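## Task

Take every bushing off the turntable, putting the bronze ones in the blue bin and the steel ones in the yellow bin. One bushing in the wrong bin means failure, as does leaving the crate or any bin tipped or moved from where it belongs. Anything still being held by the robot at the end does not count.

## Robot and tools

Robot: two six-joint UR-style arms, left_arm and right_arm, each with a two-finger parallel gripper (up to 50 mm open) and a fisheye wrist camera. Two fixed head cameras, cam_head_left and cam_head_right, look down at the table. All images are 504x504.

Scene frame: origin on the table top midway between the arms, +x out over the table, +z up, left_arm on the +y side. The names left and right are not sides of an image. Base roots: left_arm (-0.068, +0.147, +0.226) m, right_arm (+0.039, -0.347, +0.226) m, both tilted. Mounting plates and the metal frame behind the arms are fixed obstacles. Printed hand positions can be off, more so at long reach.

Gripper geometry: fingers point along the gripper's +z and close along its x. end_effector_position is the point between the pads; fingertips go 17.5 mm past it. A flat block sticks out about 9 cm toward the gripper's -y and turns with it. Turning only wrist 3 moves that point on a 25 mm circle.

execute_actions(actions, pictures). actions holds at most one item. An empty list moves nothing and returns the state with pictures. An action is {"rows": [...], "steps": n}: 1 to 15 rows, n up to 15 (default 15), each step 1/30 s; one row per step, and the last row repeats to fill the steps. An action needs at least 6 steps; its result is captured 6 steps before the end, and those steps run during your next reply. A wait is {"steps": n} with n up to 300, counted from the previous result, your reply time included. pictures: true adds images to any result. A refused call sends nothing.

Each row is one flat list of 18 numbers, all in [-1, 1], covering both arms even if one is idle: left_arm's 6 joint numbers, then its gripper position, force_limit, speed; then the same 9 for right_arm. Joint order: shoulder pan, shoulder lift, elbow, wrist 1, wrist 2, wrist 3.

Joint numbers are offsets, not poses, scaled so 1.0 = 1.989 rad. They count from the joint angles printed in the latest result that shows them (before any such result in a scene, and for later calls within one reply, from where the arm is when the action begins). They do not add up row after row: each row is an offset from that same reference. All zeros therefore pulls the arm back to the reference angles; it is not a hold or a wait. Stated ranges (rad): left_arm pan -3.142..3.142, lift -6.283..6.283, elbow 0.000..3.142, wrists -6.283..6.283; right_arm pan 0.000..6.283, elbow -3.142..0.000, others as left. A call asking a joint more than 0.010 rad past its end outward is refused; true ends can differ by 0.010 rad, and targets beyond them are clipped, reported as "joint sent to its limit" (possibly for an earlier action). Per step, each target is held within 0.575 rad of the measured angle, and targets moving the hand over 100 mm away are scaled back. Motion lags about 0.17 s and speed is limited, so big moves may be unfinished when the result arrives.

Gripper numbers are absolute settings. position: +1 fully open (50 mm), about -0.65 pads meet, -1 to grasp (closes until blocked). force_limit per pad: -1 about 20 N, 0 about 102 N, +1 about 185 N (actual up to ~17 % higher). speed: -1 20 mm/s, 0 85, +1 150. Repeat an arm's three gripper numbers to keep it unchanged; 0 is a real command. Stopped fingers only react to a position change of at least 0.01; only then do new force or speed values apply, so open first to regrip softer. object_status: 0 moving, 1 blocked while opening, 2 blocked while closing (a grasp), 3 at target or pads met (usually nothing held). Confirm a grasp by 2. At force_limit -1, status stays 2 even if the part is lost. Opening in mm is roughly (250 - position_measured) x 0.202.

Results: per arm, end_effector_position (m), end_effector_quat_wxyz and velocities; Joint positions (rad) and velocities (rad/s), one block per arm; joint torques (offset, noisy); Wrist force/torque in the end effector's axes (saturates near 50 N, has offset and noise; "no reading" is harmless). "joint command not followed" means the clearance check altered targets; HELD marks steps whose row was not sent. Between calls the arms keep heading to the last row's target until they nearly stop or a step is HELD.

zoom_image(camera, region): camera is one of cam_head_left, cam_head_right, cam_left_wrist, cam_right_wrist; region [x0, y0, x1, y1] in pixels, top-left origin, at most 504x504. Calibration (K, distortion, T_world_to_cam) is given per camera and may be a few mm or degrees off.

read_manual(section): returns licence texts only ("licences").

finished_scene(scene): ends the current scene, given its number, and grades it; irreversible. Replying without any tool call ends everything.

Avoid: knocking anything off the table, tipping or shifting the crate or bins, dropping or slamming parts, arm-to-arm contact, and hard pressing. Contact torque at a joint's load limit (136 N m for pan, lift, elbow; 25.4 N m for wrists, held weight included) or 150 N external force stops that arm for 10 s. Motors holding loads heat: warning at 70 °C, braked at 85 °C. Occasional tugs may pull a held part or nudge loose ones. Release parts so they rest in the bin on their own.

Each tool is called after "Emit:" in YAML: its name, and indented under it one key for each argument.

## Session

Emit:
execute_actions:
  actions: []

Scene clock: 0.00 s of 12600.00 s.
left_arm: end_effector_position=(+0.7052, +0.7307, +0.3311) position_measured=3 object_status=3 end_effector_quat_wxyz=(+0.124, +0.964, +0.187, +0.142) end_effector_velocity=(+0.000, +0.000, +0.000) end_effector_angular_velocity=(+0.000, -0.001, +0.000) | right_arm: end_effector_position=(+0.6360, -0.7260, +0.3135) position_measured=3 object_status=3 end_effector_quat_wxyz=(-0.072, -0.152, +0.934, -0.314) end_effector_velocity=(+0.000, +0.000, +0.000) end_effector_angular_velocity=(+0.001, -0.001, -0.000)
Joint positions: left_arm=[-0.072 -1.238  0.751 -1.744 -1.231  1.564] | right_arm=[ 3.667 -1.563 -1.597 -2.399  0.391 -0.729]
Joint velocities: left_arm=[-0.     0.    -0.001  0.     0.     0.   ] | right_arm=[0.001 0.    0.    0.    0.    0.   ]
Joint torques (N m, as the arm reports them, + toward a larger angle): no reading
Wrist force (N, on the end effector, along its own x y z axes, offset not removed): no reading
Wrist torque (N m, same axes, about the end effector's origin, offset not removed): no reading
camera_calibration (this result's frames):
cam_left_wrist: T_world_to_cam=[[0.910371, 0.344378, 0.229409, -0.964992], [0.197233, -0.848507, 0.491055, 0.326886], [0.363763, -0.401795, -0.840379, 0.460857], [0, 0, 0, 1]] pos_world=[0.646385, 0.794857, 0.448153]
cam_right_wrist: T_world_to_cam=[[-0.932392, -0.252484, 0.258643, 0.32778], [-0.326722, 0.894777, -0.304346, 0.952083], [-0.154586, -0.368274, -0.916776, 0.26695], [0, 0, 0, 1]] pos_world=[0.657953, -0.670832, 0.449718]

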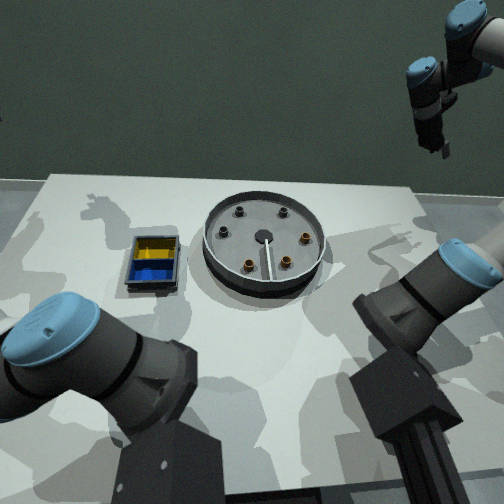

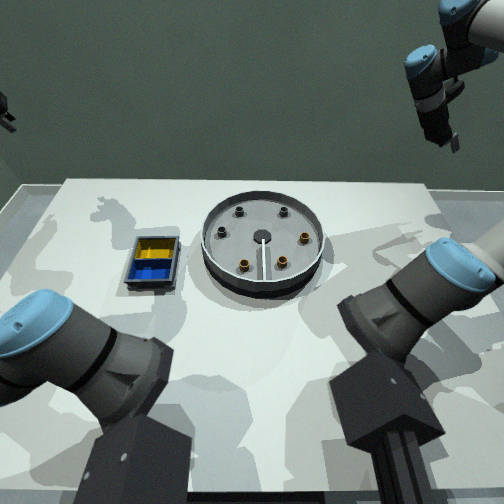

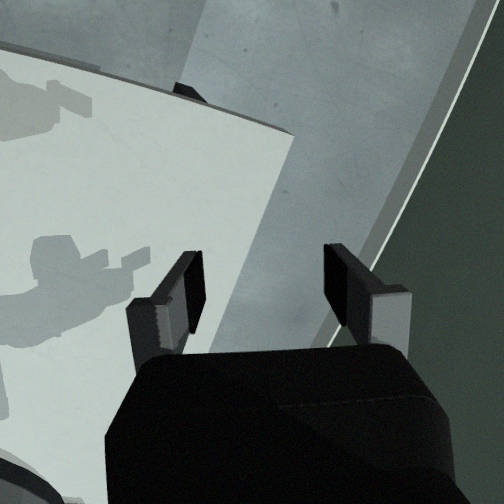

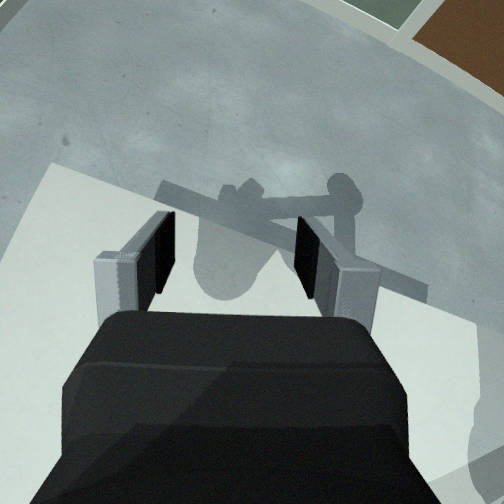

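Emit:
zoom_image:
  camera: "cam_head_left"
  region: [110, 180, 340, 310]

Emit:
zoom_image:
  camera: "cam_head_right"
  region: [110, 180, 340, 310]

Region (110, 180, 340, 310) of cam_head_left's 504x504 image, scaled by 2.191, with more detail than that image has; it fills the top 285 rows of this view, and the rest is white.

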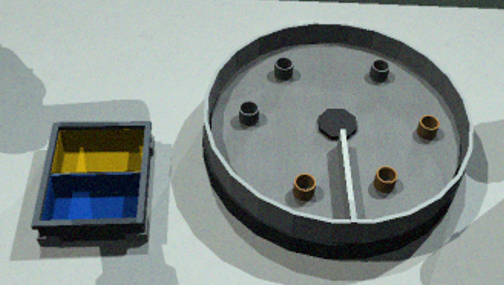

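Region (110, 180, 340, 310) of cam_head_right's 504x504 image, scaled by 2.191, with more detail than that image has; it fills the top 285 rows of this view, and the rest is white.

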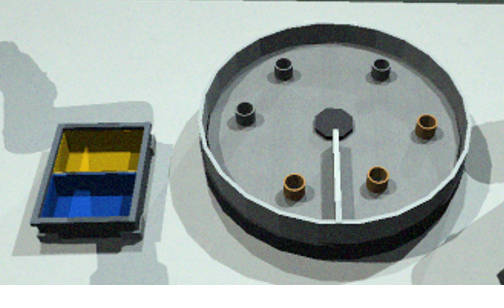

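Emit:
execute_actions:
  actions: []

Emit:
zoom_image:
  camera: "cam_head_left"
  region: [110, 180, 340, 310]

Emit:
zoom_image:
  camera: "cam_head_right"
  region: [110, 180, 340, 310]

Scene clock: 0.50 s of 12600.00 s.
left_arm: end_effector_position=(+0.7052, +0.7307, +0.3311) position_measured=3 object_status=3 end_effector_quat_wxyz=(+0.124, +0.964, +0.187, +0.142) end_effector_velocity=(-0.000, +0.001, +0.000) end_effector_angular_velocity=(+0.001, -0.001, +0.002) | right_arm: end_effector_position=(+0.6360, -0.7260, +0.3135) position_measured=3 object_status=3 end_effector_quat_wxyz=(-0.072, -0.152, +0.934, -0.314) end_effector_velocity=(-0.000, +0.000, -0.000) end_effector_angular_velocity=(+0.000, +0.000, -0.001)
Joint positions: left_arm=[-0.072 -1.238  0.751 -1.744 -1.231  1.564] | right_arm=[ 3.667 -1.563 -1.597 -2.399  0.391 -0.729]
Joint velocities: left_arm=[ 0.001 -0.    -0.001 -0.     0.     0.   ] | right_arm=[-0.     0.    -0.001  0.001  0.001  0.   ]
Joint torques (N m, as the arm reports them, + toward a larger angle): left_arm=[-19.54 -43.08 -21.66  -2.65  -0.98   0.09] | right_arm=[14.22 17.82 20.09  1.01 -0.46 -0.07]
Wrist force (N, on the end effector, along its own x y z axes, offset not removed): left_arm=[-0.2 -1.1 0.4] | right_arm=[-2.3 -1.7 -3.4]
Wrist torque (N m, same axes, about the end effector's origin, offset not removed): left_arm=[-0.22 0.17 -0.03] | right_arm=[-0.46 0.41 0.11]
Kept back: nothing.
Steps of this call (steps 1 to 15: nothing new was sent). Readings (joint positions | what the end effector reports):
1: left_arm=[-0.072 -1.238 0.751 -1.744 -1.231 1.564] | right_arm=[3.667 -1.563 -1.597 -2.399 0.391 -0.729] | left_arm position_measured=3 object_status=3 | right_arm position_measured=3 object_status=3
2: left_arm=[-0.072 -1.238 0.751 -1.744 -1.231 1.564] | right_arm=[3.667 -1.563 -1.597 -2.399 0.391 -0.729] | left_arm position_measured=3 object_status=3 | right_arm position_measured=3 object_status=3
4: left_arm=[-0.072 -1.238 0.751 -1.744 -1.231 1.564] | right_arm=[3.667 -1.563 -1.597 -2.399 0.391 -0.729] | left_arm position_measured=3 object_status=3 | right_arm position_measured=3 object_status=3
8: left_arm=[-0.072 -1.238 0.751 -1.744 -1.231 1.564] | right_arm=[3.667 -1.563 -1.597 -2.399 0.391 -0.729] | left_arm position_measured=3 object_status=3 | right_arm position_measured=3 object_status=3
15: the state above
camera_calibration (this result's frames):
cam_left_wrist: T_world_to_cam=[[0.910371, 0.344378, 0.229409, -0.964992], [0.197233, -0.848507, 0.491055, 0.326886], [0.363763, -0.401795, -0.840379, 0.460857], [0, 0, 0, 1]] pos_world=[0.646385, 0.794857, 0.448153]
cam_right_wrist: T_world_to_cam=[[-0.932393, -0.252483, 0.258643, 0.32778], [-0.326722, 0.894777, -0.304346, 0.952083], [-0.154586, -0.368274, -0.916776, 0.26695], [0, 0, 0, 1]] pos_world=[0.657953, -0.670832, 0.449718]

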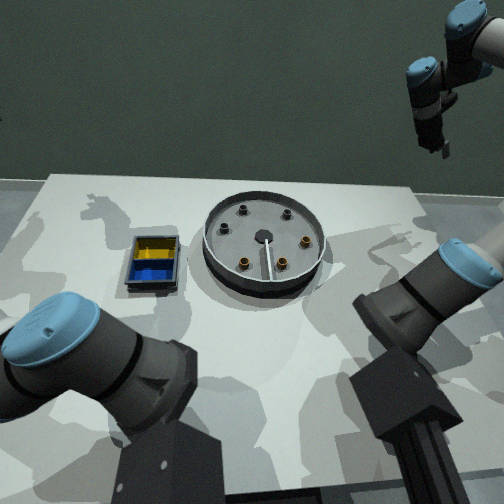

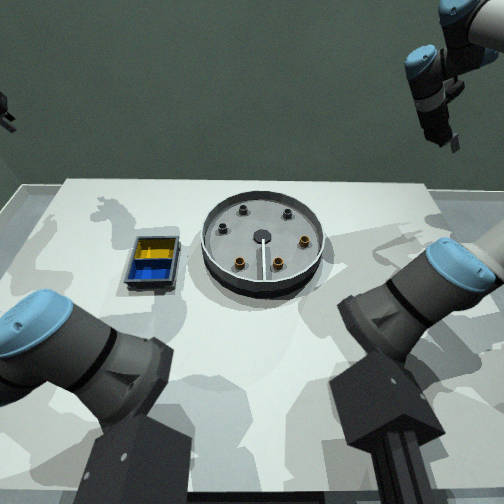

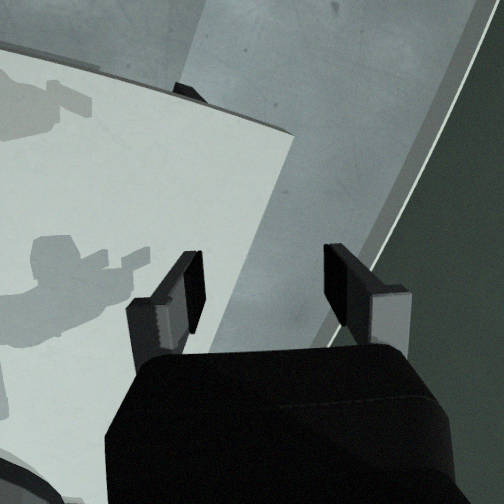

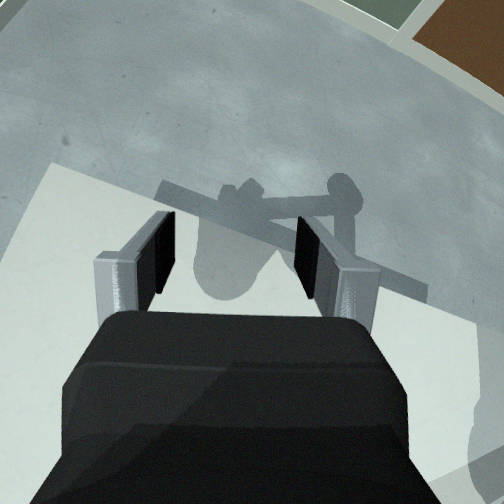

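Region (110, 180, 340, 310) of cam_head_left's 504x504 image, scaled by 2.191, with more detail than that image has; it fills the top 285 rows of this view, and the rest is white.

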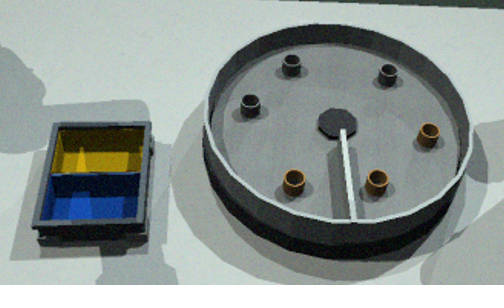

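Region (110, 180, 340, 310) of cam_head_right's 504x504 image, scaled by 2.191, with more detail than that image has; it fills the top 285 rows of this view, and the rest is white.

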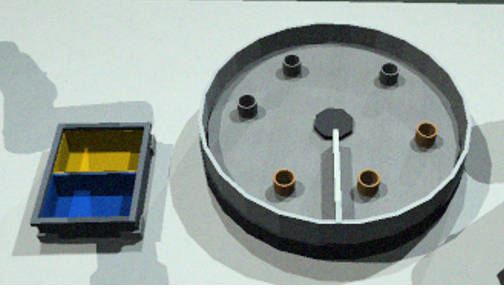

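Emit:
execute_actions:
  actions:
    - {"rows": [[-0.03,0.005,0.03,-0.012,0.004,-0.03,0.6,-0.4,1,0,0,0,0,0,0,1,0,0],[-0.08,0.015,0.08,-0.03,0.01,-0.08,0.6,-0.4,1,0,0,0,0,0,0,1,0,0],[-0.14,0.03,0.14,-0.056,0.019,-0.14,0.6,-0.4,1,0,0,0,0,0,0,1,0,0],[-0.2,0.05,0.2,-0.08,0.027,-0.2,0.6,-0.4,1,0,0,0,0,0,0,1,0,0],[-0.26,0.07,0.26,-0.105,0.035,-0.26,0.6,-0.4,1,0,0,0,0,0,0,1,0,0],[-0.32,0.09,0.32,-0.13,0.043,-0.32,0.6,-0.4,1,0,0,0,0,0,0,1,0,0],[-0.38,0.115,0.38,-0.153,0.052,-0.38,0.6,-0.4,1,0,0,0,0,0,0,1,0,0],[-0.44,0.14,0.44,-0.178,0.06,-0.44,0.6,-0.4,1,0,0,0,0,0,0,1,0,0],[-0.5,0.165,0.5,-0.2,0.068,-0.5,0.6,-0.4,1,0,0,0,0,0,0,1,0,0],[-0.55,0.19,0.555,-0.222,0.075,-0.555,0.6,-0.4,1,0,0,0,0,0,0,1,0,0],[-0.585,0.215,0.59,-0.237,0.08,-0.59,0.6,-0.4,1,0,0,0,0,0,0,1,0,0],[-0.609,0.2295,0.6136,-0.246,0.083,-0.614,0.6,-0.4,1,0,0,0,0,0,0,1,0,0]], "steps": 15}
  pictures: false

Emit:
execute_actions:
  actions:
    - {"steps": 25}
  pictures: true

Scene clock: 7.20 s of 12600.00 s.
left_arm: end_effector_position=(+0.7421, +0.6251, +0.3075) position_measured=63 object_status=0 end_effector_quat_wxyz=(+0.149, +0.966, +0.177, +0.118) end_effector_velocity=(+0.138, -0.447, -0.121) end_effector_angular_velocity=(-0.169, +0.164, -0.149) | right_arm: end_effector_position=(+0.6360, -0.7260, +0.3135) position_measured=3 object_status=3 end_effector_quat_wxyz=(-0.072, -0.152, +0.934, -0.314) end_effector_velocity=(-0.000, +0.000, -0.000) end_effector_angular_velocity=(-0.000, +0.001, +0.000)
Joint positions: left_arm=[-0.18  -1.207  0.859 -1.791 -1.215  1.456] | right_arm=[ 3.667 -1.563 -1.597 -2.399  0.391 -0.729]
Joint velocities: left_arm=[-0.42   0.195  0.42  -0.236  0.081 -0.414] | right_arm=[ 0.    -0.001 -0.001 -0.     0.     0.001]
Joint torques (N m, as the arm reports them, + toward a larger angle): left_arm=[-35.93 -24.95  -7.6   -5.62   0.9   -2.18] | right_arm=[14.51 16.45 16.09  0.05 -0.39 -0.56]
Wrist force (N, on the end effector, along its own x y z axes, offset not removed): left_arm=[-1.7 -0.5 0.1] | right_arm=[3.7 0.8 3.3]
Wrist torque (N m, same axes, about the end effector's origin, offset not removed): left_arm=[-0.04 0.39 -0.01] | right_arm=[0.30 -0.66 -0.07]
Steps of this call (steps 1 to 192: nothing new was sent; steps 193 to 201: the first 9 steps of this action). Readings (joint positions | what the end effector reports):
193: left_arm=[-0.072 -1.238 0.751 -1.744 -1.231 1.564] | right_arm=[3.667 -1.563 -1.597 -2.399 0.391 -0.729] | left_arm position_measured=9 object_status=0 | right_arm position_measured=3 object_status=3
194: left_arm=[-0.076 -1.237 0.755 -1.746 -1.230 1.560] | right_arm=[3.667 -1.563 -1.597 -2.399 0.391 -0.729] | left_arm position_measured=34 object_status=0 | right_arm position_measured=3 object_status=3
196: left_arm=[-0.104 -1.231 0.783 -1.757 -1.227 1.532] | right_arm=[3.667 -1.563 -1.597 -2.399 0.391 -0.729] | left_arm position_measured=63 object_status=0 | right_arm position_measured=3 object_status=3
200: left_arm=[-0.166 -1.213 0.845 -1.783 -1.218 1.471] | right_arm=[3.667 -1.563 -1.597 -2.399 0.391 -0.729] | left_arm position_measured=63 object_status=0 | right_arm position_measured=3 object_status=3
201: the state above

Scene clock: 8.03 s of 12600.00 s.
left_arm: end_effector_position=(+0.7590, +0.2343, +0.2204) position_measured=63 object_status=3 end_effector_quat_wxyz=(+0.167, +0.978, +0.124, +0.029) end_effector_velocity=(-0.126, -0.464, -0.052) end_effector_angular_velocity=(+0.028, +0.175, -0.205) | right_arm: end_effector_position=(+0.6360, -0.7260, +0.3135) position_measured=3 object_status=3 end_effector_quat_wxyz=(-0.072, -0.152, +0.934, -0.314) end_effector_velocity=(-0.000, -0.000, -0.000) end_effector_angular_velocity=(-0.000, +0.002, +0.000)
Joint positions: left_arm=[-0.525 -1.011  1.204 -1.996 -1.146  1.112] | right_arm=[ 3.667 -1.563 -1.597 -2.399  0.391 -0.729]
Joint velocities: left_arm=[-0.453  0.194  0.453 -0.197  0.067 -0.447] | right_arm=[-0.001 -0.     0.    -0.     0.    -0.001]
Joint torques (N m, as the arm reports them, + toward a larger angle): left_arm=[-49.93 -24.02  -3.88  -5.12   1.1   -2.46] | right_arm=[14.64 16.78 16.68 -0.08 -0.4  -0.6 ]
Wrist force (N, on the end effector, along its own x y z axes, offset not removed): left_arm=[-1.6 -0.3 0.9] | right_arm=[-1.2 2.7 2.3]
Wrist torque (N m, same axes, about the end effector's origin, offset not removed): left_arm=[-0.09 0.42 -0.03] | right_arm=[0.49 0.34 0.12]
Kept back: nothing.
Steps of this call (steps 1 to 6: the last 6 steps of your previous action; steps 7 to 25: the robot went on to your last target). Readings (joint positions | what the end effector reports):
1: left_arm=[-0.194 -1.200 0.873 -1.799 -1.212 1.442] | right_arm=[3.667 -1.563 -1.597 -2.399 0.391 -0.729] | left_arm position_measured=63 object_status=3 | right_arm position_measured=3 object_status=3
2: left_arm=[-0.208 -1.192 0.887 -1.808 -1.209 1.429] | right_arm=[3.667 -1.563 -1.597 -2.399 0.391 -0.729] | left_arm position_measured=63 object_status=3 | right_arm position_measured=3 object_status=3
4: left_arm=[-0.233 -1.175 0.912 -1.827 -1.203 1.403] | right_arm=[3.667 -1.563 -1.597 -2.399 0.391 -0.729] | left_arm position_measured=63 object_status=3 | right_arm position_measured=3 object_status=3
8: left_arm=[-0.285 -1.139 0.964 -1.864 -1.191 1.352] | right_arm=[3.667 -1.563 -1.597 -2.399 0.391 -0.729] | left_arm position_measured=63 object_status=3 | right_arm position_measured=3 object_status=3
25: the state above
camera_calibration (this result's frames):
cam_left_wrist: T_world_to_cam=[[0.980022, 0.19774, 0.0213389, -0.790332], [0.154433, -0.824186, 0.544855, -0.0356301], [0.125327, -0.530675, -0.838259, 0.359542], [0, 0, 0, 1]] pos_world=[0.734985, 0.317714, 0.337668]
cam_right_wrist: T_world_to_cam=[[-0.932393, -0.252484, 0.258643, 0.32778], [-0.326722, 0.894777, -0.304346, 0.952083], [-0.154586, -0.368274, -0.916776, 0.26695], [0, 0, 0, 1]] pos_world=[0.657953, -0.670832, 0.449718]

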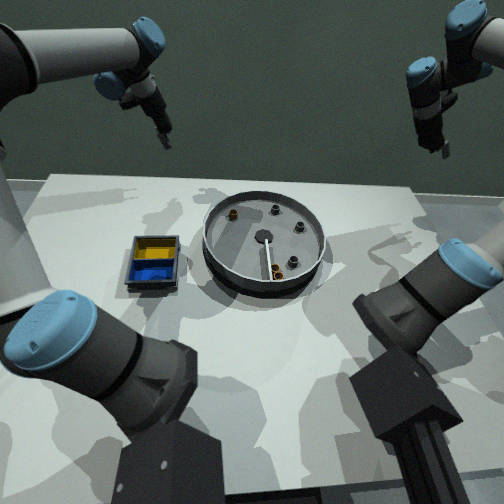

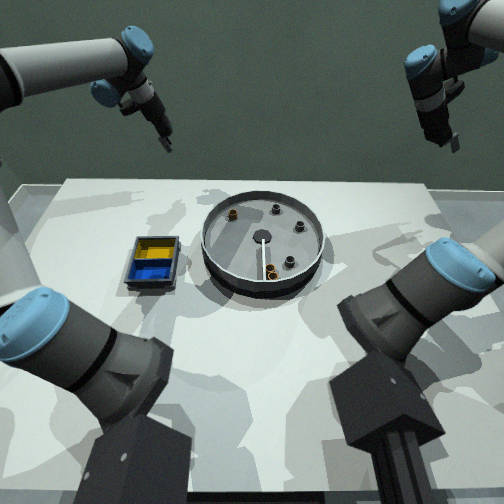

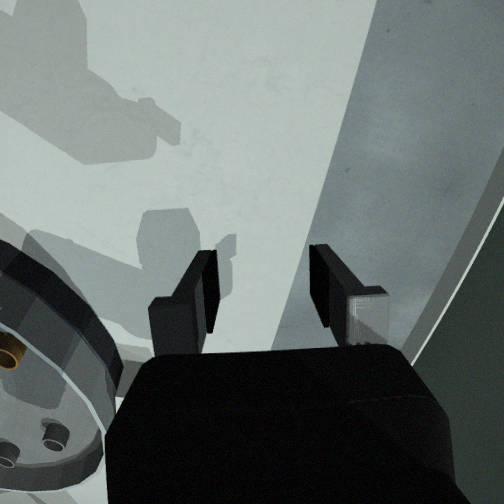

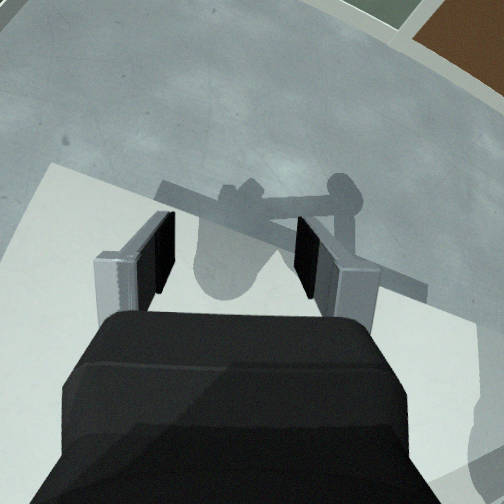

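Emit:
execute_actions:
  actions:
    - {"steps": 30}
  pictures: true

Scene clock: 9.03 s of 12600.00 s.
left_arm: end_effector_position=(+0.4568, -0.1272, +0.1837) position_measured=63 object_status=3 end_effector_quat_wxyz=(+0.064, +0.997, +0.026, -0.027) end_effector_velocity=(-0.447, -0.175, -0.068) end_effector_angular_velocity=(+0.403, -0.084, -0.218) | right_arm: end_effector_position=(+0.6360, -0.7260, +0.3135) position_measured=3 object_status=3 end_effector_quat_wxyz=(-0.072, -0.152, +0.934, -0.314) end_effector_velocity=(+0.000, +0.000, -0.000) end_effector_angular_velocity=(-0.000, +0.001, +0.001)
Joint positions: left_arm=[-1.078 -0.837  1.763 -2.175 -1.086  0.553] | right_arm=[ 3.667 -1.563 -1.597 -2.399  0.391 -0.729]
Joint velocities: left_arm=[-0.681  0.194  0.692 -0.198  0.067 -0.686] | right_arm=[ 0.    -0.    -0.     0.     0.    -0.001]
Joint torques (N m, as the arm reports them, + toward a larger angle): left_arm=[-52.53 -17.05  -0.83  -5.05   1.24  -3.19] | right_arm=[14.43 16.47 16.77  0.04 -0.41 -0.66]
Wrist force (N, on the end effector, along its own x y z axes, offset not removed): left_arm=[-0.3 -0.2 0.6] | right_arm=[4.7 -0.5 3.6]
Wrist torque (N m, same axes, about the end effector's origin, offset not removed): left_arm=[-0.05 0.19 -0.06] | right_arm=[0.00 -0.55 -0.11]
Kept back: nothing.
Steps of this call (steps 1 to 30: the robot went on to your last target). Readings (joint positions | what the end effector reports):
1: left_arm=[-0.540 -1.004 1.219 -2.003 -1.144 1.096] | right_arm=[3.667 -1.563 -1.597 -2.399 0.391 -0.729] | left_arm position_measured=63 object_status=3 | right_arm position_measured=3 object_status=3
2: left_arm=[-0.556 -0.998 1.235 -2.009 -1.141 1.081] | right_arm=[3.667 -1.563 -1.597 -2.399 0.391 -0.729] | left_arm position_measured=63 object_status=3 | right_arm position_measured=3 object_status=3
4: left_arm=[-0.587 -0.986 1.267 -2.022 -1.137 1.049] | right_arm=[3.667 -1.563 -1.597 -2.399 0.391 -0.729] | left_arm position_measured=63 object_status=3 | right_arm position_measured=3 object_status=3
8: left_arm=[-0.653 -0.962 1.332 -2.046 -1.129 0.984] | right_arm=[3.667 -1.563 -1.597 -2.399 0.391 -0.729] | left_arm position_measured=63 object_status=3 | right_arm position_measured=3 object_status=3
30: the state above
camera_calibration (this result's frames):
cam_left_wrist: T_world_to_cam=[[0.997997, -0.00612756, -0.0629631, -0.440487], [0.016905, -0.933269, 0.358779, -0.183823], [-0.0609599, -0.359125, -0.931296, 0.298801], [0, 0, 0, 1]] pos_world=[0.460927, -0.0669485, 0.316489]
cam_right_wrist: T_world_to_cam=[[-0.932392, -0.252484, 0.258643, 0.32778], [-0.326723, 0.894777, -0.304346, 0.952083], [-0.154586, -0.368274, -0.916776, 0.26695], [0, 0, 0, 1]] pos_world=[0.657953, -0.670832, 0.449718]

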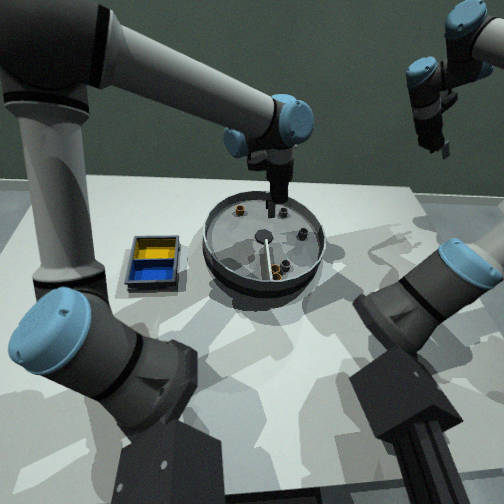

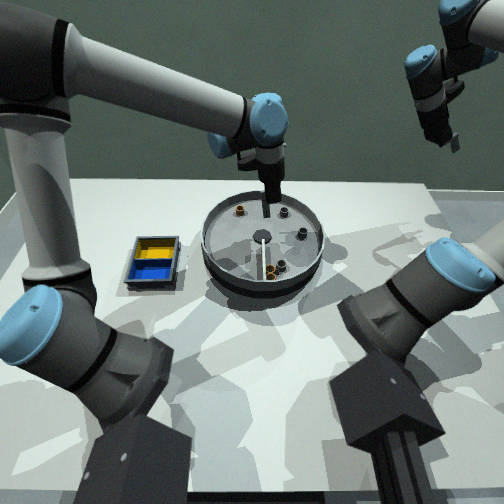

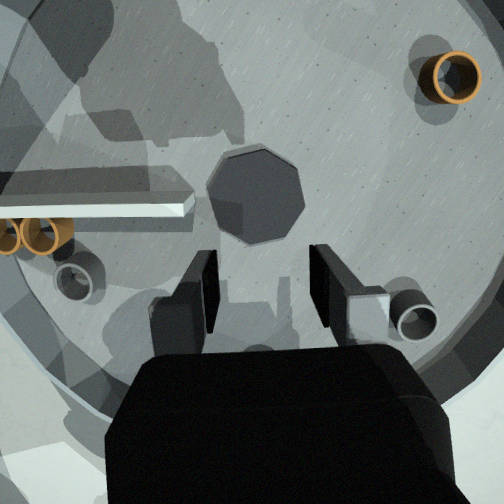

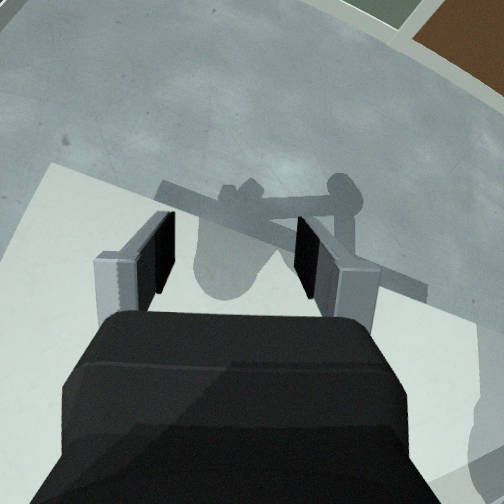

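Emit:
execute_actions:
  actions:
    - {"steps": 20}
  pictures: true

Scene clock: 9.70 s of 12600.00 s.
left_arm: end_effector_position=(+0.3309, -0.1504, +0.1603) position_measured=63 object_status=3 end_effector_quat_wxyz=(+0.001, +1.000, -0.000, -0.000) end_effector_velocity=(-0.008, +0.001, -0.002) end_effector_angular_velocity=(+0.009, -0.005, -0.003) | right_arm: end_effector_position=(+0.6360, -0.7260, +0.3135) position_measured=3 object_status=3 end_effector_quat_wxyz=(-0.072, -0.152, +0.934, -0.314) end_effector_velocity=(+0.000, -0.000, -0.000) end_effector_angular_velocity=(-0.001, -0.000, +0.000)
Joint positions: left_arm=[-1.281 -0.782  1.97  -2.232 -1.067  0.345] | right_arm=[ 3.667 -1.563 -1.597 -2.399  0.391 -0.729]
Joint velocities: left_arm=[-0.013  0.004  0.014 -0.004  0.001 -0.014] | right_arm=[-0.001 -0.     0.    -0.    -0.001 -0.   ]
Joint torques (N m, as the arm reports them, + toward a larger angle): left_arm=[-38.39 -16.91  -7.76  -4.75   1.66  -1.13] | right_arm=[15.14 16.66 16.36  0.07 -0.47 -0.6 ]
Wrist force (N, on the end effector, along its own x y z axes, offset not removed): left_arm=[-1.8 -1.0 0.2] | right_arm=[5.7 0.7 3.3]
Wrist torque (N m, same axes, about the end effector's origin, offset not removed): left_arm=[-0.19 0.41 0.01] | right_arm=[-0.05 -0.80 -0.21]
Kept back: nothing.
Steps of this call (steps 1 to 20: the robot went on to your last target). Readings (joint positions | what the end effector reports):
1: left_arm=[-1.101 -0.831 1.786 -2.182 -1.083 0.529] | right_arm=[3.667 -1.563 -1.597 -2.399 0.391 -0.729] | left_arm position_measured=63 object_status=3 | right_arm position_measured=3 object_status=3
2: left_arm=[-1.125 -0.824 1.810 -2.189 -1.081 0.505] | right_arm=[3.667 -1.563 -1.597 -2.399 0.391 -0.729] | left_arm position_measured=63 object_status=3 | right_arm position_measured=3 object_status=3
4: left_arm=[-1.174 -0.810 1.861 -2.203 -1.076 0.454] | right_arm=[3.667 -1.563 -1.597 -2.399 0.391 -0.729] | left_arm position_measured=63 object_status=3 | right_arm position_measured=3 object_status=3
8: left_arm=[-1.244 -0.792 1.931 -2.222 -1.070 0.384] | right_arm=[3.667 -1.563 -1.597 -2.399 0.391 -0.729] | left_arm position_measured=63 object_status=3 | right_arm position_measured=3 object_status=3
20: the state above
camera_calibration (this result's frames):
cam_left_wrist: T_world_to_cam=[[0.9984, -0.0547961, -0.0139678, -0.331786], [-0.0499394, -0.970273, 0.236805, -0.158844], [-0.0265286, -0.235728, -0.971457, 0.274605], [0, 0, 0, 1]] pos_world=[0.330607, -0.107571, 0.299748]
cam_right_wrist: T_world_to_cam=[[-0.932392, -0.252484, 0.258643, 0.32778], [-0.326722, 0.894777, -0.304346, 0.952083], [-0.154586, -0.368274, -0.916776, 0.26695], [0, 0, 0, 1]] pos_world=[0.657953, -0.670832, 0.449718]

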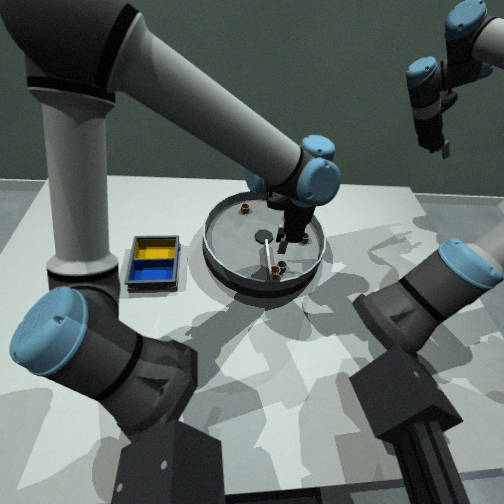

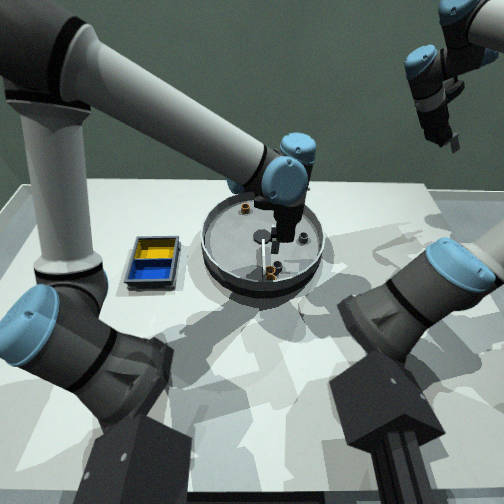

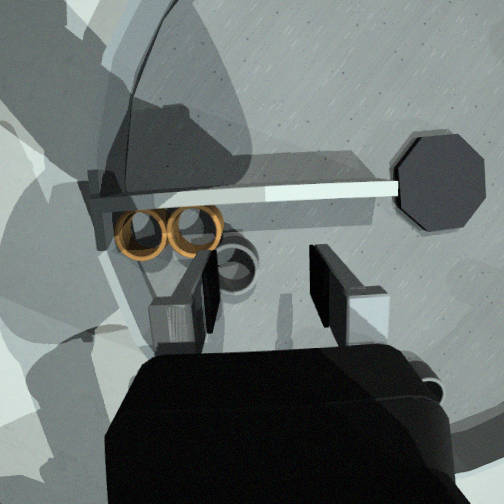

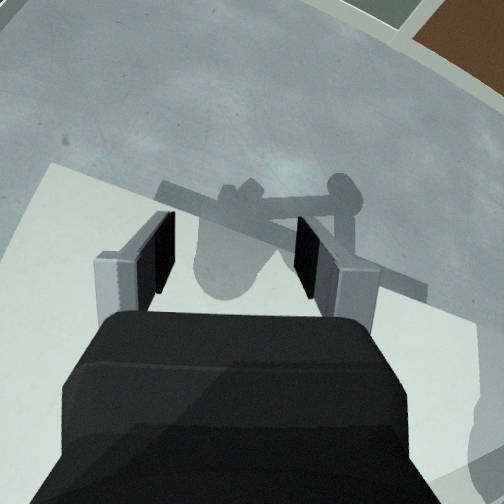

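Emit:
zoom_image:
  camera: "cam_left_wrist"
  region: [80, 160, 340, 340]

Region (80, 160, 340, 340) of cam_left_wrist's 504x504 image, scaled by 1.938, with more detail than that image has; it fills the top 349 rows of this view, and the rest is white.

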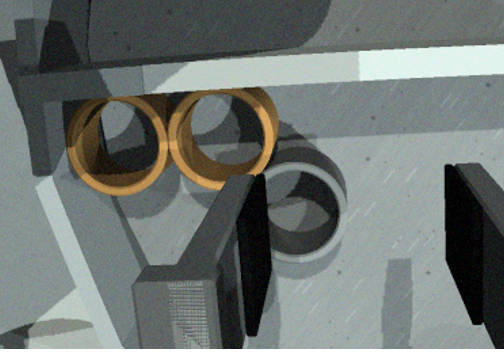

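Emit:
execute_actions:
  actions: []

Emit:
zoom_image:
  camera: "cam_left_wrist"
  region: [60, 140, 400, 360]

Scene clock: 10.73 s of 12600.00 s.
left_arm: end_effector_position=(+0.3299, -0.1504, +0.1601) position_measured=63 object_status=3 end_effector_quat_wxyz=(+0.000, +1.000, -0.001, +0.000) end_effector_velocity=(-0.000, +0.001, -0.000) end_effector_angular_velocity=(+0.002, +0.001, -0.001) | right_arm: end_effector_position=(+0.6360, -0.7260, +0.3135) position_measured=3 object_status=3 end_effector_quat_wxyz=(-0.072, -0.152, +0.934, -0.314) end_effector_velocity=(+0.000, -0.000, -0.000) end_effector_angular_velocity=(+0.000, -0.000, -0.001)
Joint positions: left_arm=[-1.283 -0.781  1.971 -2.233 -1.066  0.343] | right_arm=[ 3.667 -1.563 -1.597 -2.399  0.391 -0.729]
Joint velocities: left_arm=[0.    0.    0.001 0.001 0.    0.   ] | right_arm=[-0. -0.  0.  0. -0.  0.]
Joint torques (N m, as the arm reports them, + toward a larger angle): left_arm=[-37.11 -16.66  -7.64  -4.71   1.52  -1.11] | right_arm=[14.47 16.42 16.8  -0.02 -0.37 -0.58]
Wrist force (N, on the end effector, along its own x y z axes, offset not removed): left_arm=[-0.2 -1.1 0.7] | right_arm=[-0.1 -3.4 0.9]
Wrist torque (N m, same axes, about the end effector's origin, offset not removed): left_arm=[-0.18 0.13 -0.06] | right_arm=[-0.53 -0.07 0.27]
Kept back: nothing.
Steps of this call (steps 1 to 15: the robot went on to your last target; steps 16 to 31: nothing new was sent). Readings (joint positions | what the end effector reports):
1: left_arm=[-1.282 -0.782 1.970 -2.233 -1.067 0.345] | right_arm=[3.667 -1.563 -1.597 -2.399 0.391 -0.729] | left_arm position_measured=63 object_status=3 | right_arm position_measured=3 object_status=3
2: left_arm=[-1.282 -0.782 1.970 -2.233 -1.066 0.344] | right_arm=[3.667 -1.563 -1.597 -2.399 0.391 -0.729] | left_arm position_measured=63 object_status=3 | right_arm position_measured=3 object_status=3
4: left_arm=[-1.283 -0.781 1.971 -2.233 -1.066 0.344] | right_arm=[3.667 -1.563 -1.597 -2.399 0.391 -0.729] | left_arm position_measured=63 object_status=3 | right_arm position_measured=3 object_status=3
8: left_arm=[-1.283 -0.781 1.971 -2.233 -1.066 0.344] | right_arm=[3.667 -1.563 -1.597 -2.399 0.391 -0.729] | left_arm position_measured=63 object_status=3 | right_arm position_measured=3 object_status=3
31: the state above
All arms were judged still, so your last target was given up. Only a new action makes them travel on or press farther. Fingers that are still opening or closing keep moving.
camera_calibration (this result's frames):
cam_left_wrist: T_world_to_cam=[[0.998386, -0.0552003, -0.0133243, -0.330945], [-0.0505147, -0.970523, 0.235656, -0.158464], [-0.0259398, -0.234603, -0.971745, 0.274385], [0, 0, 0, 1]] pos_world=[0.329523, -0.10769, 0.299565]
cam_right_wrist: T_world_to_cam=[[-0.932392, -0.252484, 0.258643, 0.32778], [-0.326722, 0.894777, -0.304346, 0.952083], [-0.154586, -0.368274, -0.916776, 0.26695], [0, 0, 0, 1]] pos_world=[0.657953, -0.670832, 0.449718]

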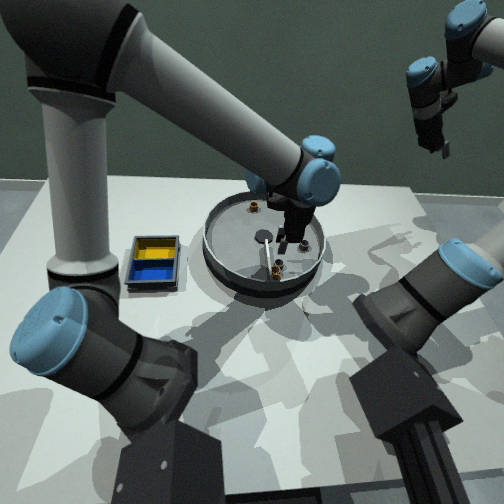

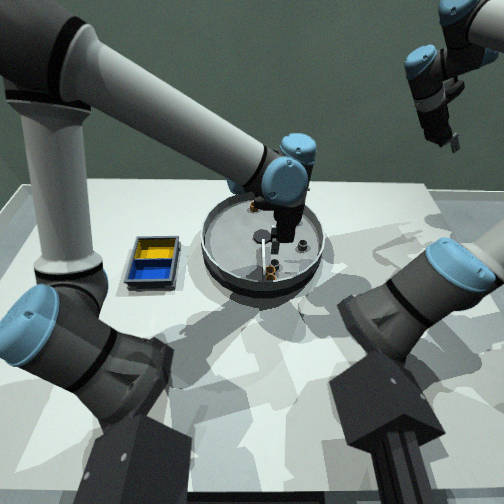

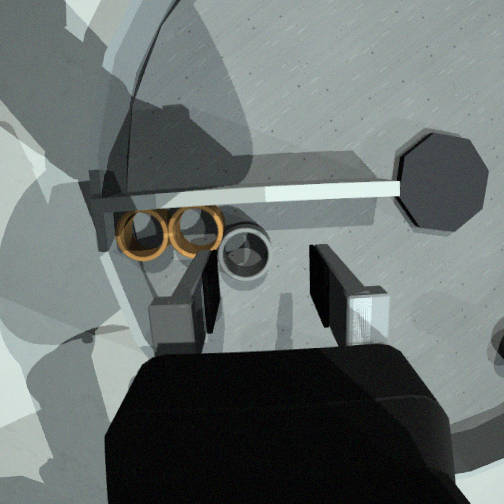

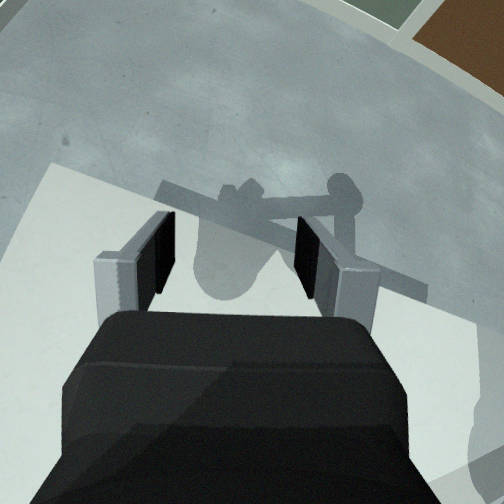

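Region (60, 140, 400, 360) of cam_left_wrist's 504x504 image, scaled by 1.482, with more detail than that image has; it fills the top 326 rows of this view, and the rest is white.

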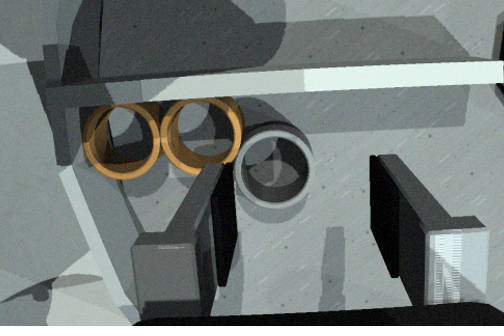

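Emit:
execute_actions:
  actions: []

Emit:
zoom_image:
  camera: "cam_left_wrist"
  region: [60, 140, 460, 360]

Emit:
zoom_image:
  camera: "cam_head_right"
  region: [180, 180, 340, 310]

Scene clock: 22.20 s of 12600.00 s.
left_arm: end_effector_position=(+0.3299, -0.1504, +0.1601) position_measured=63 object_status=3 end_effector_quat_wxyz=(+0.000, +1.000, -0.001, +0.000) end_effector_velocity=(-0.000, -0.000, +0.000) end_effector_angular_velocity=(+0.000, -0.000, -0.001) | right_arm: end_effector_position=(+0.6360, -0.7260, +0.3135) position_measured=3 object_status=3 end_effector_quat_wxyz=(-0.072, -0.152, +0.934, -0.314) end_effector_velocity=(+0.000, +0.000, -0.000) end_effector_angular_velocity=(-0.000, -0.001, -0.000)
Joint positions: left_arm=[-1.283 -0.781  1.971 -2.233 -1.066  0.343] | right_arm=[ 3.667 -1.563 -1.597 -2.399  0.391 -0.729]
Joint velocities: left_arm=[-0.001 -0.     0.001 -0.    -0.    -0.   ] | right_arm=[ 0.    -0.    -0.     0.001 -0.     0.001]
Joint torques (N m, as the arm reports them, + toward a larger angle): left_arm=[-37.13 -16.45  -7.88  -4.54   1.23  -1.09] | right_arm=[14.13 16.81 17.74  0.01 -0.45 -0.43]
Wrist force (N, on the end effector, along its own x y z axes, offset not removed): left_arm=[-0.6 -1.0 0.8] | right_arm=[2.2 -3.2 3.0]
Wrist torque (N m, same axes, about the end effector's origin, offset not removed): left_arm=[-0.19 0.18 -0.08] | right_arm=[-0.45 -0.35 -0.27]
Kept back: nothing.
Steps of this call (steps 1 to 344: nothing new was sent). Readings (joint positions | what the end effector reports):
1: left_arm=[-1.283 -0.781 1.971 -2.233 -1.066 0.343] | right_arm=[3.667 -1.563 -1.597 -2.399 0.391 -0.729] | left_arm position_measured=63 object_status=3 | right_arm position_measured=3 object_status=3
2: left_arm=[-1.283 -0.781 1.971 -2.233 -1.066 0.343] | right_arm=[3.667 -1.563 -1.597 -2.399 0.391 -0.729] | left_arm position_measured=63 object_status=3 | right_arm position_measured=3 object_status=3
4: left_arm=[-1.283 -0.781 1.971 -2.233 -1.066 0.343] | right_arm=[3.667 -1.563 -1.597 -2.399 0.391 -0.729] | left_arm position_measured=63 object_status=3 | right_arm position_measured=3 object_status=3
8: left_arm=[-1.283 -0.781 1.971 -2.233 -1.066 0.343] | right_arm=[3.667 -1.563 -1.597 -2.399 0.391 -0.729] | left_arm position_measured=63 object_status=3 | right_arm position_measured=3 object_status=3
344: the state above
camera_calibration (this result's frames):
cam_left_wrist: T_world_to_cam=[[0.998386, -0.0552007, -0.0133242, -0.330944], [-0.0505152, -0.970523, 0.235655, -0.158464], [-0.0259397, -0.234602, -0.971745, 0.274384], [0, 0, 0, 1]] pos_world=[0.329523, -0.10769, 0.299565]
cam_right_wrist: T_world_to_cam=[[-0.932392, -0.252484, 0.258643, 0.32778], [-0.326722, 0.894777, -0.304346, 0.952083], [-0.154586, -0.368274, -0.916776, 0.26695], [0, 0, 0, 1]] pos_world=[0.657953, -0.670832, 0.449718]

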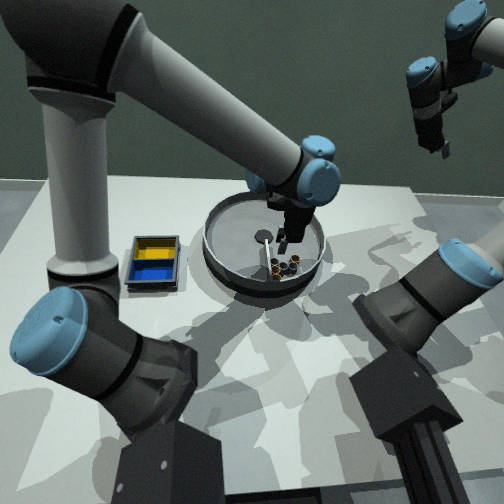

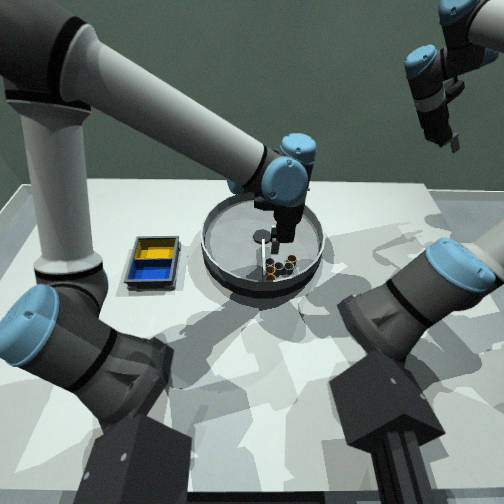

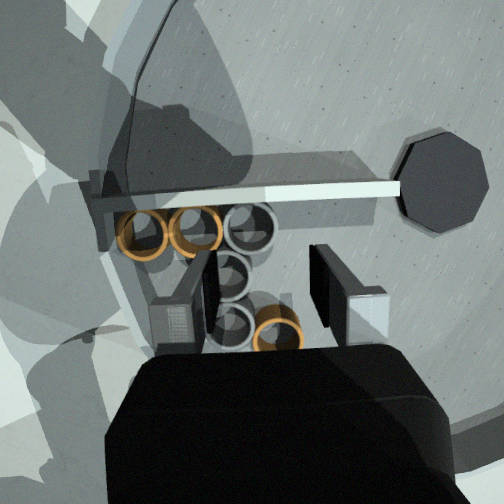

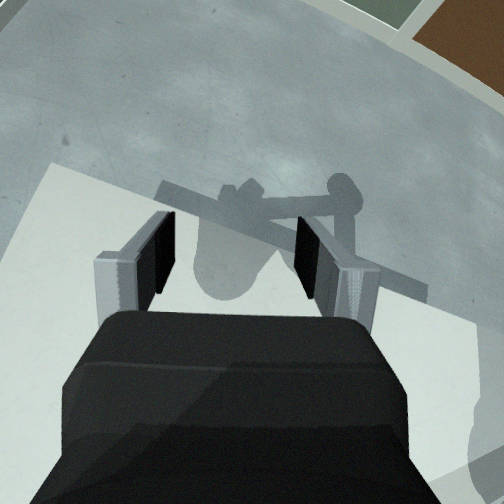

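Region (60, 140, 460, 360) of cam_left_wrist's 504x504 image, scaled by 1.260, with more detail than that image has; it fills the top 277 rows of this view, and the rest is white.

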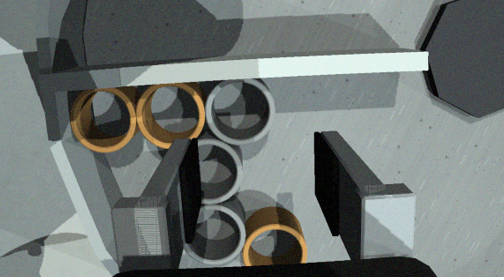

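Region (180, 180, 340, 310) of cam_head_right's 504x504 image, scaled by 3.150, with more detail than that image has; it fills the top 410 rows of this view, and the rest is white.

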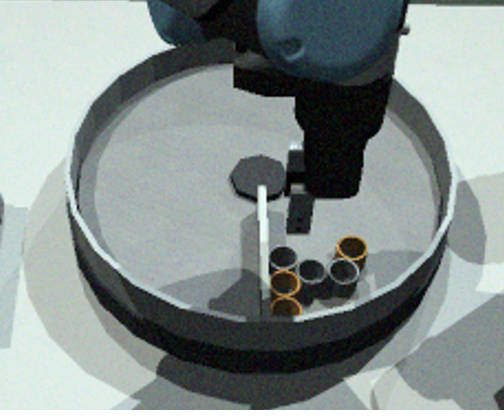

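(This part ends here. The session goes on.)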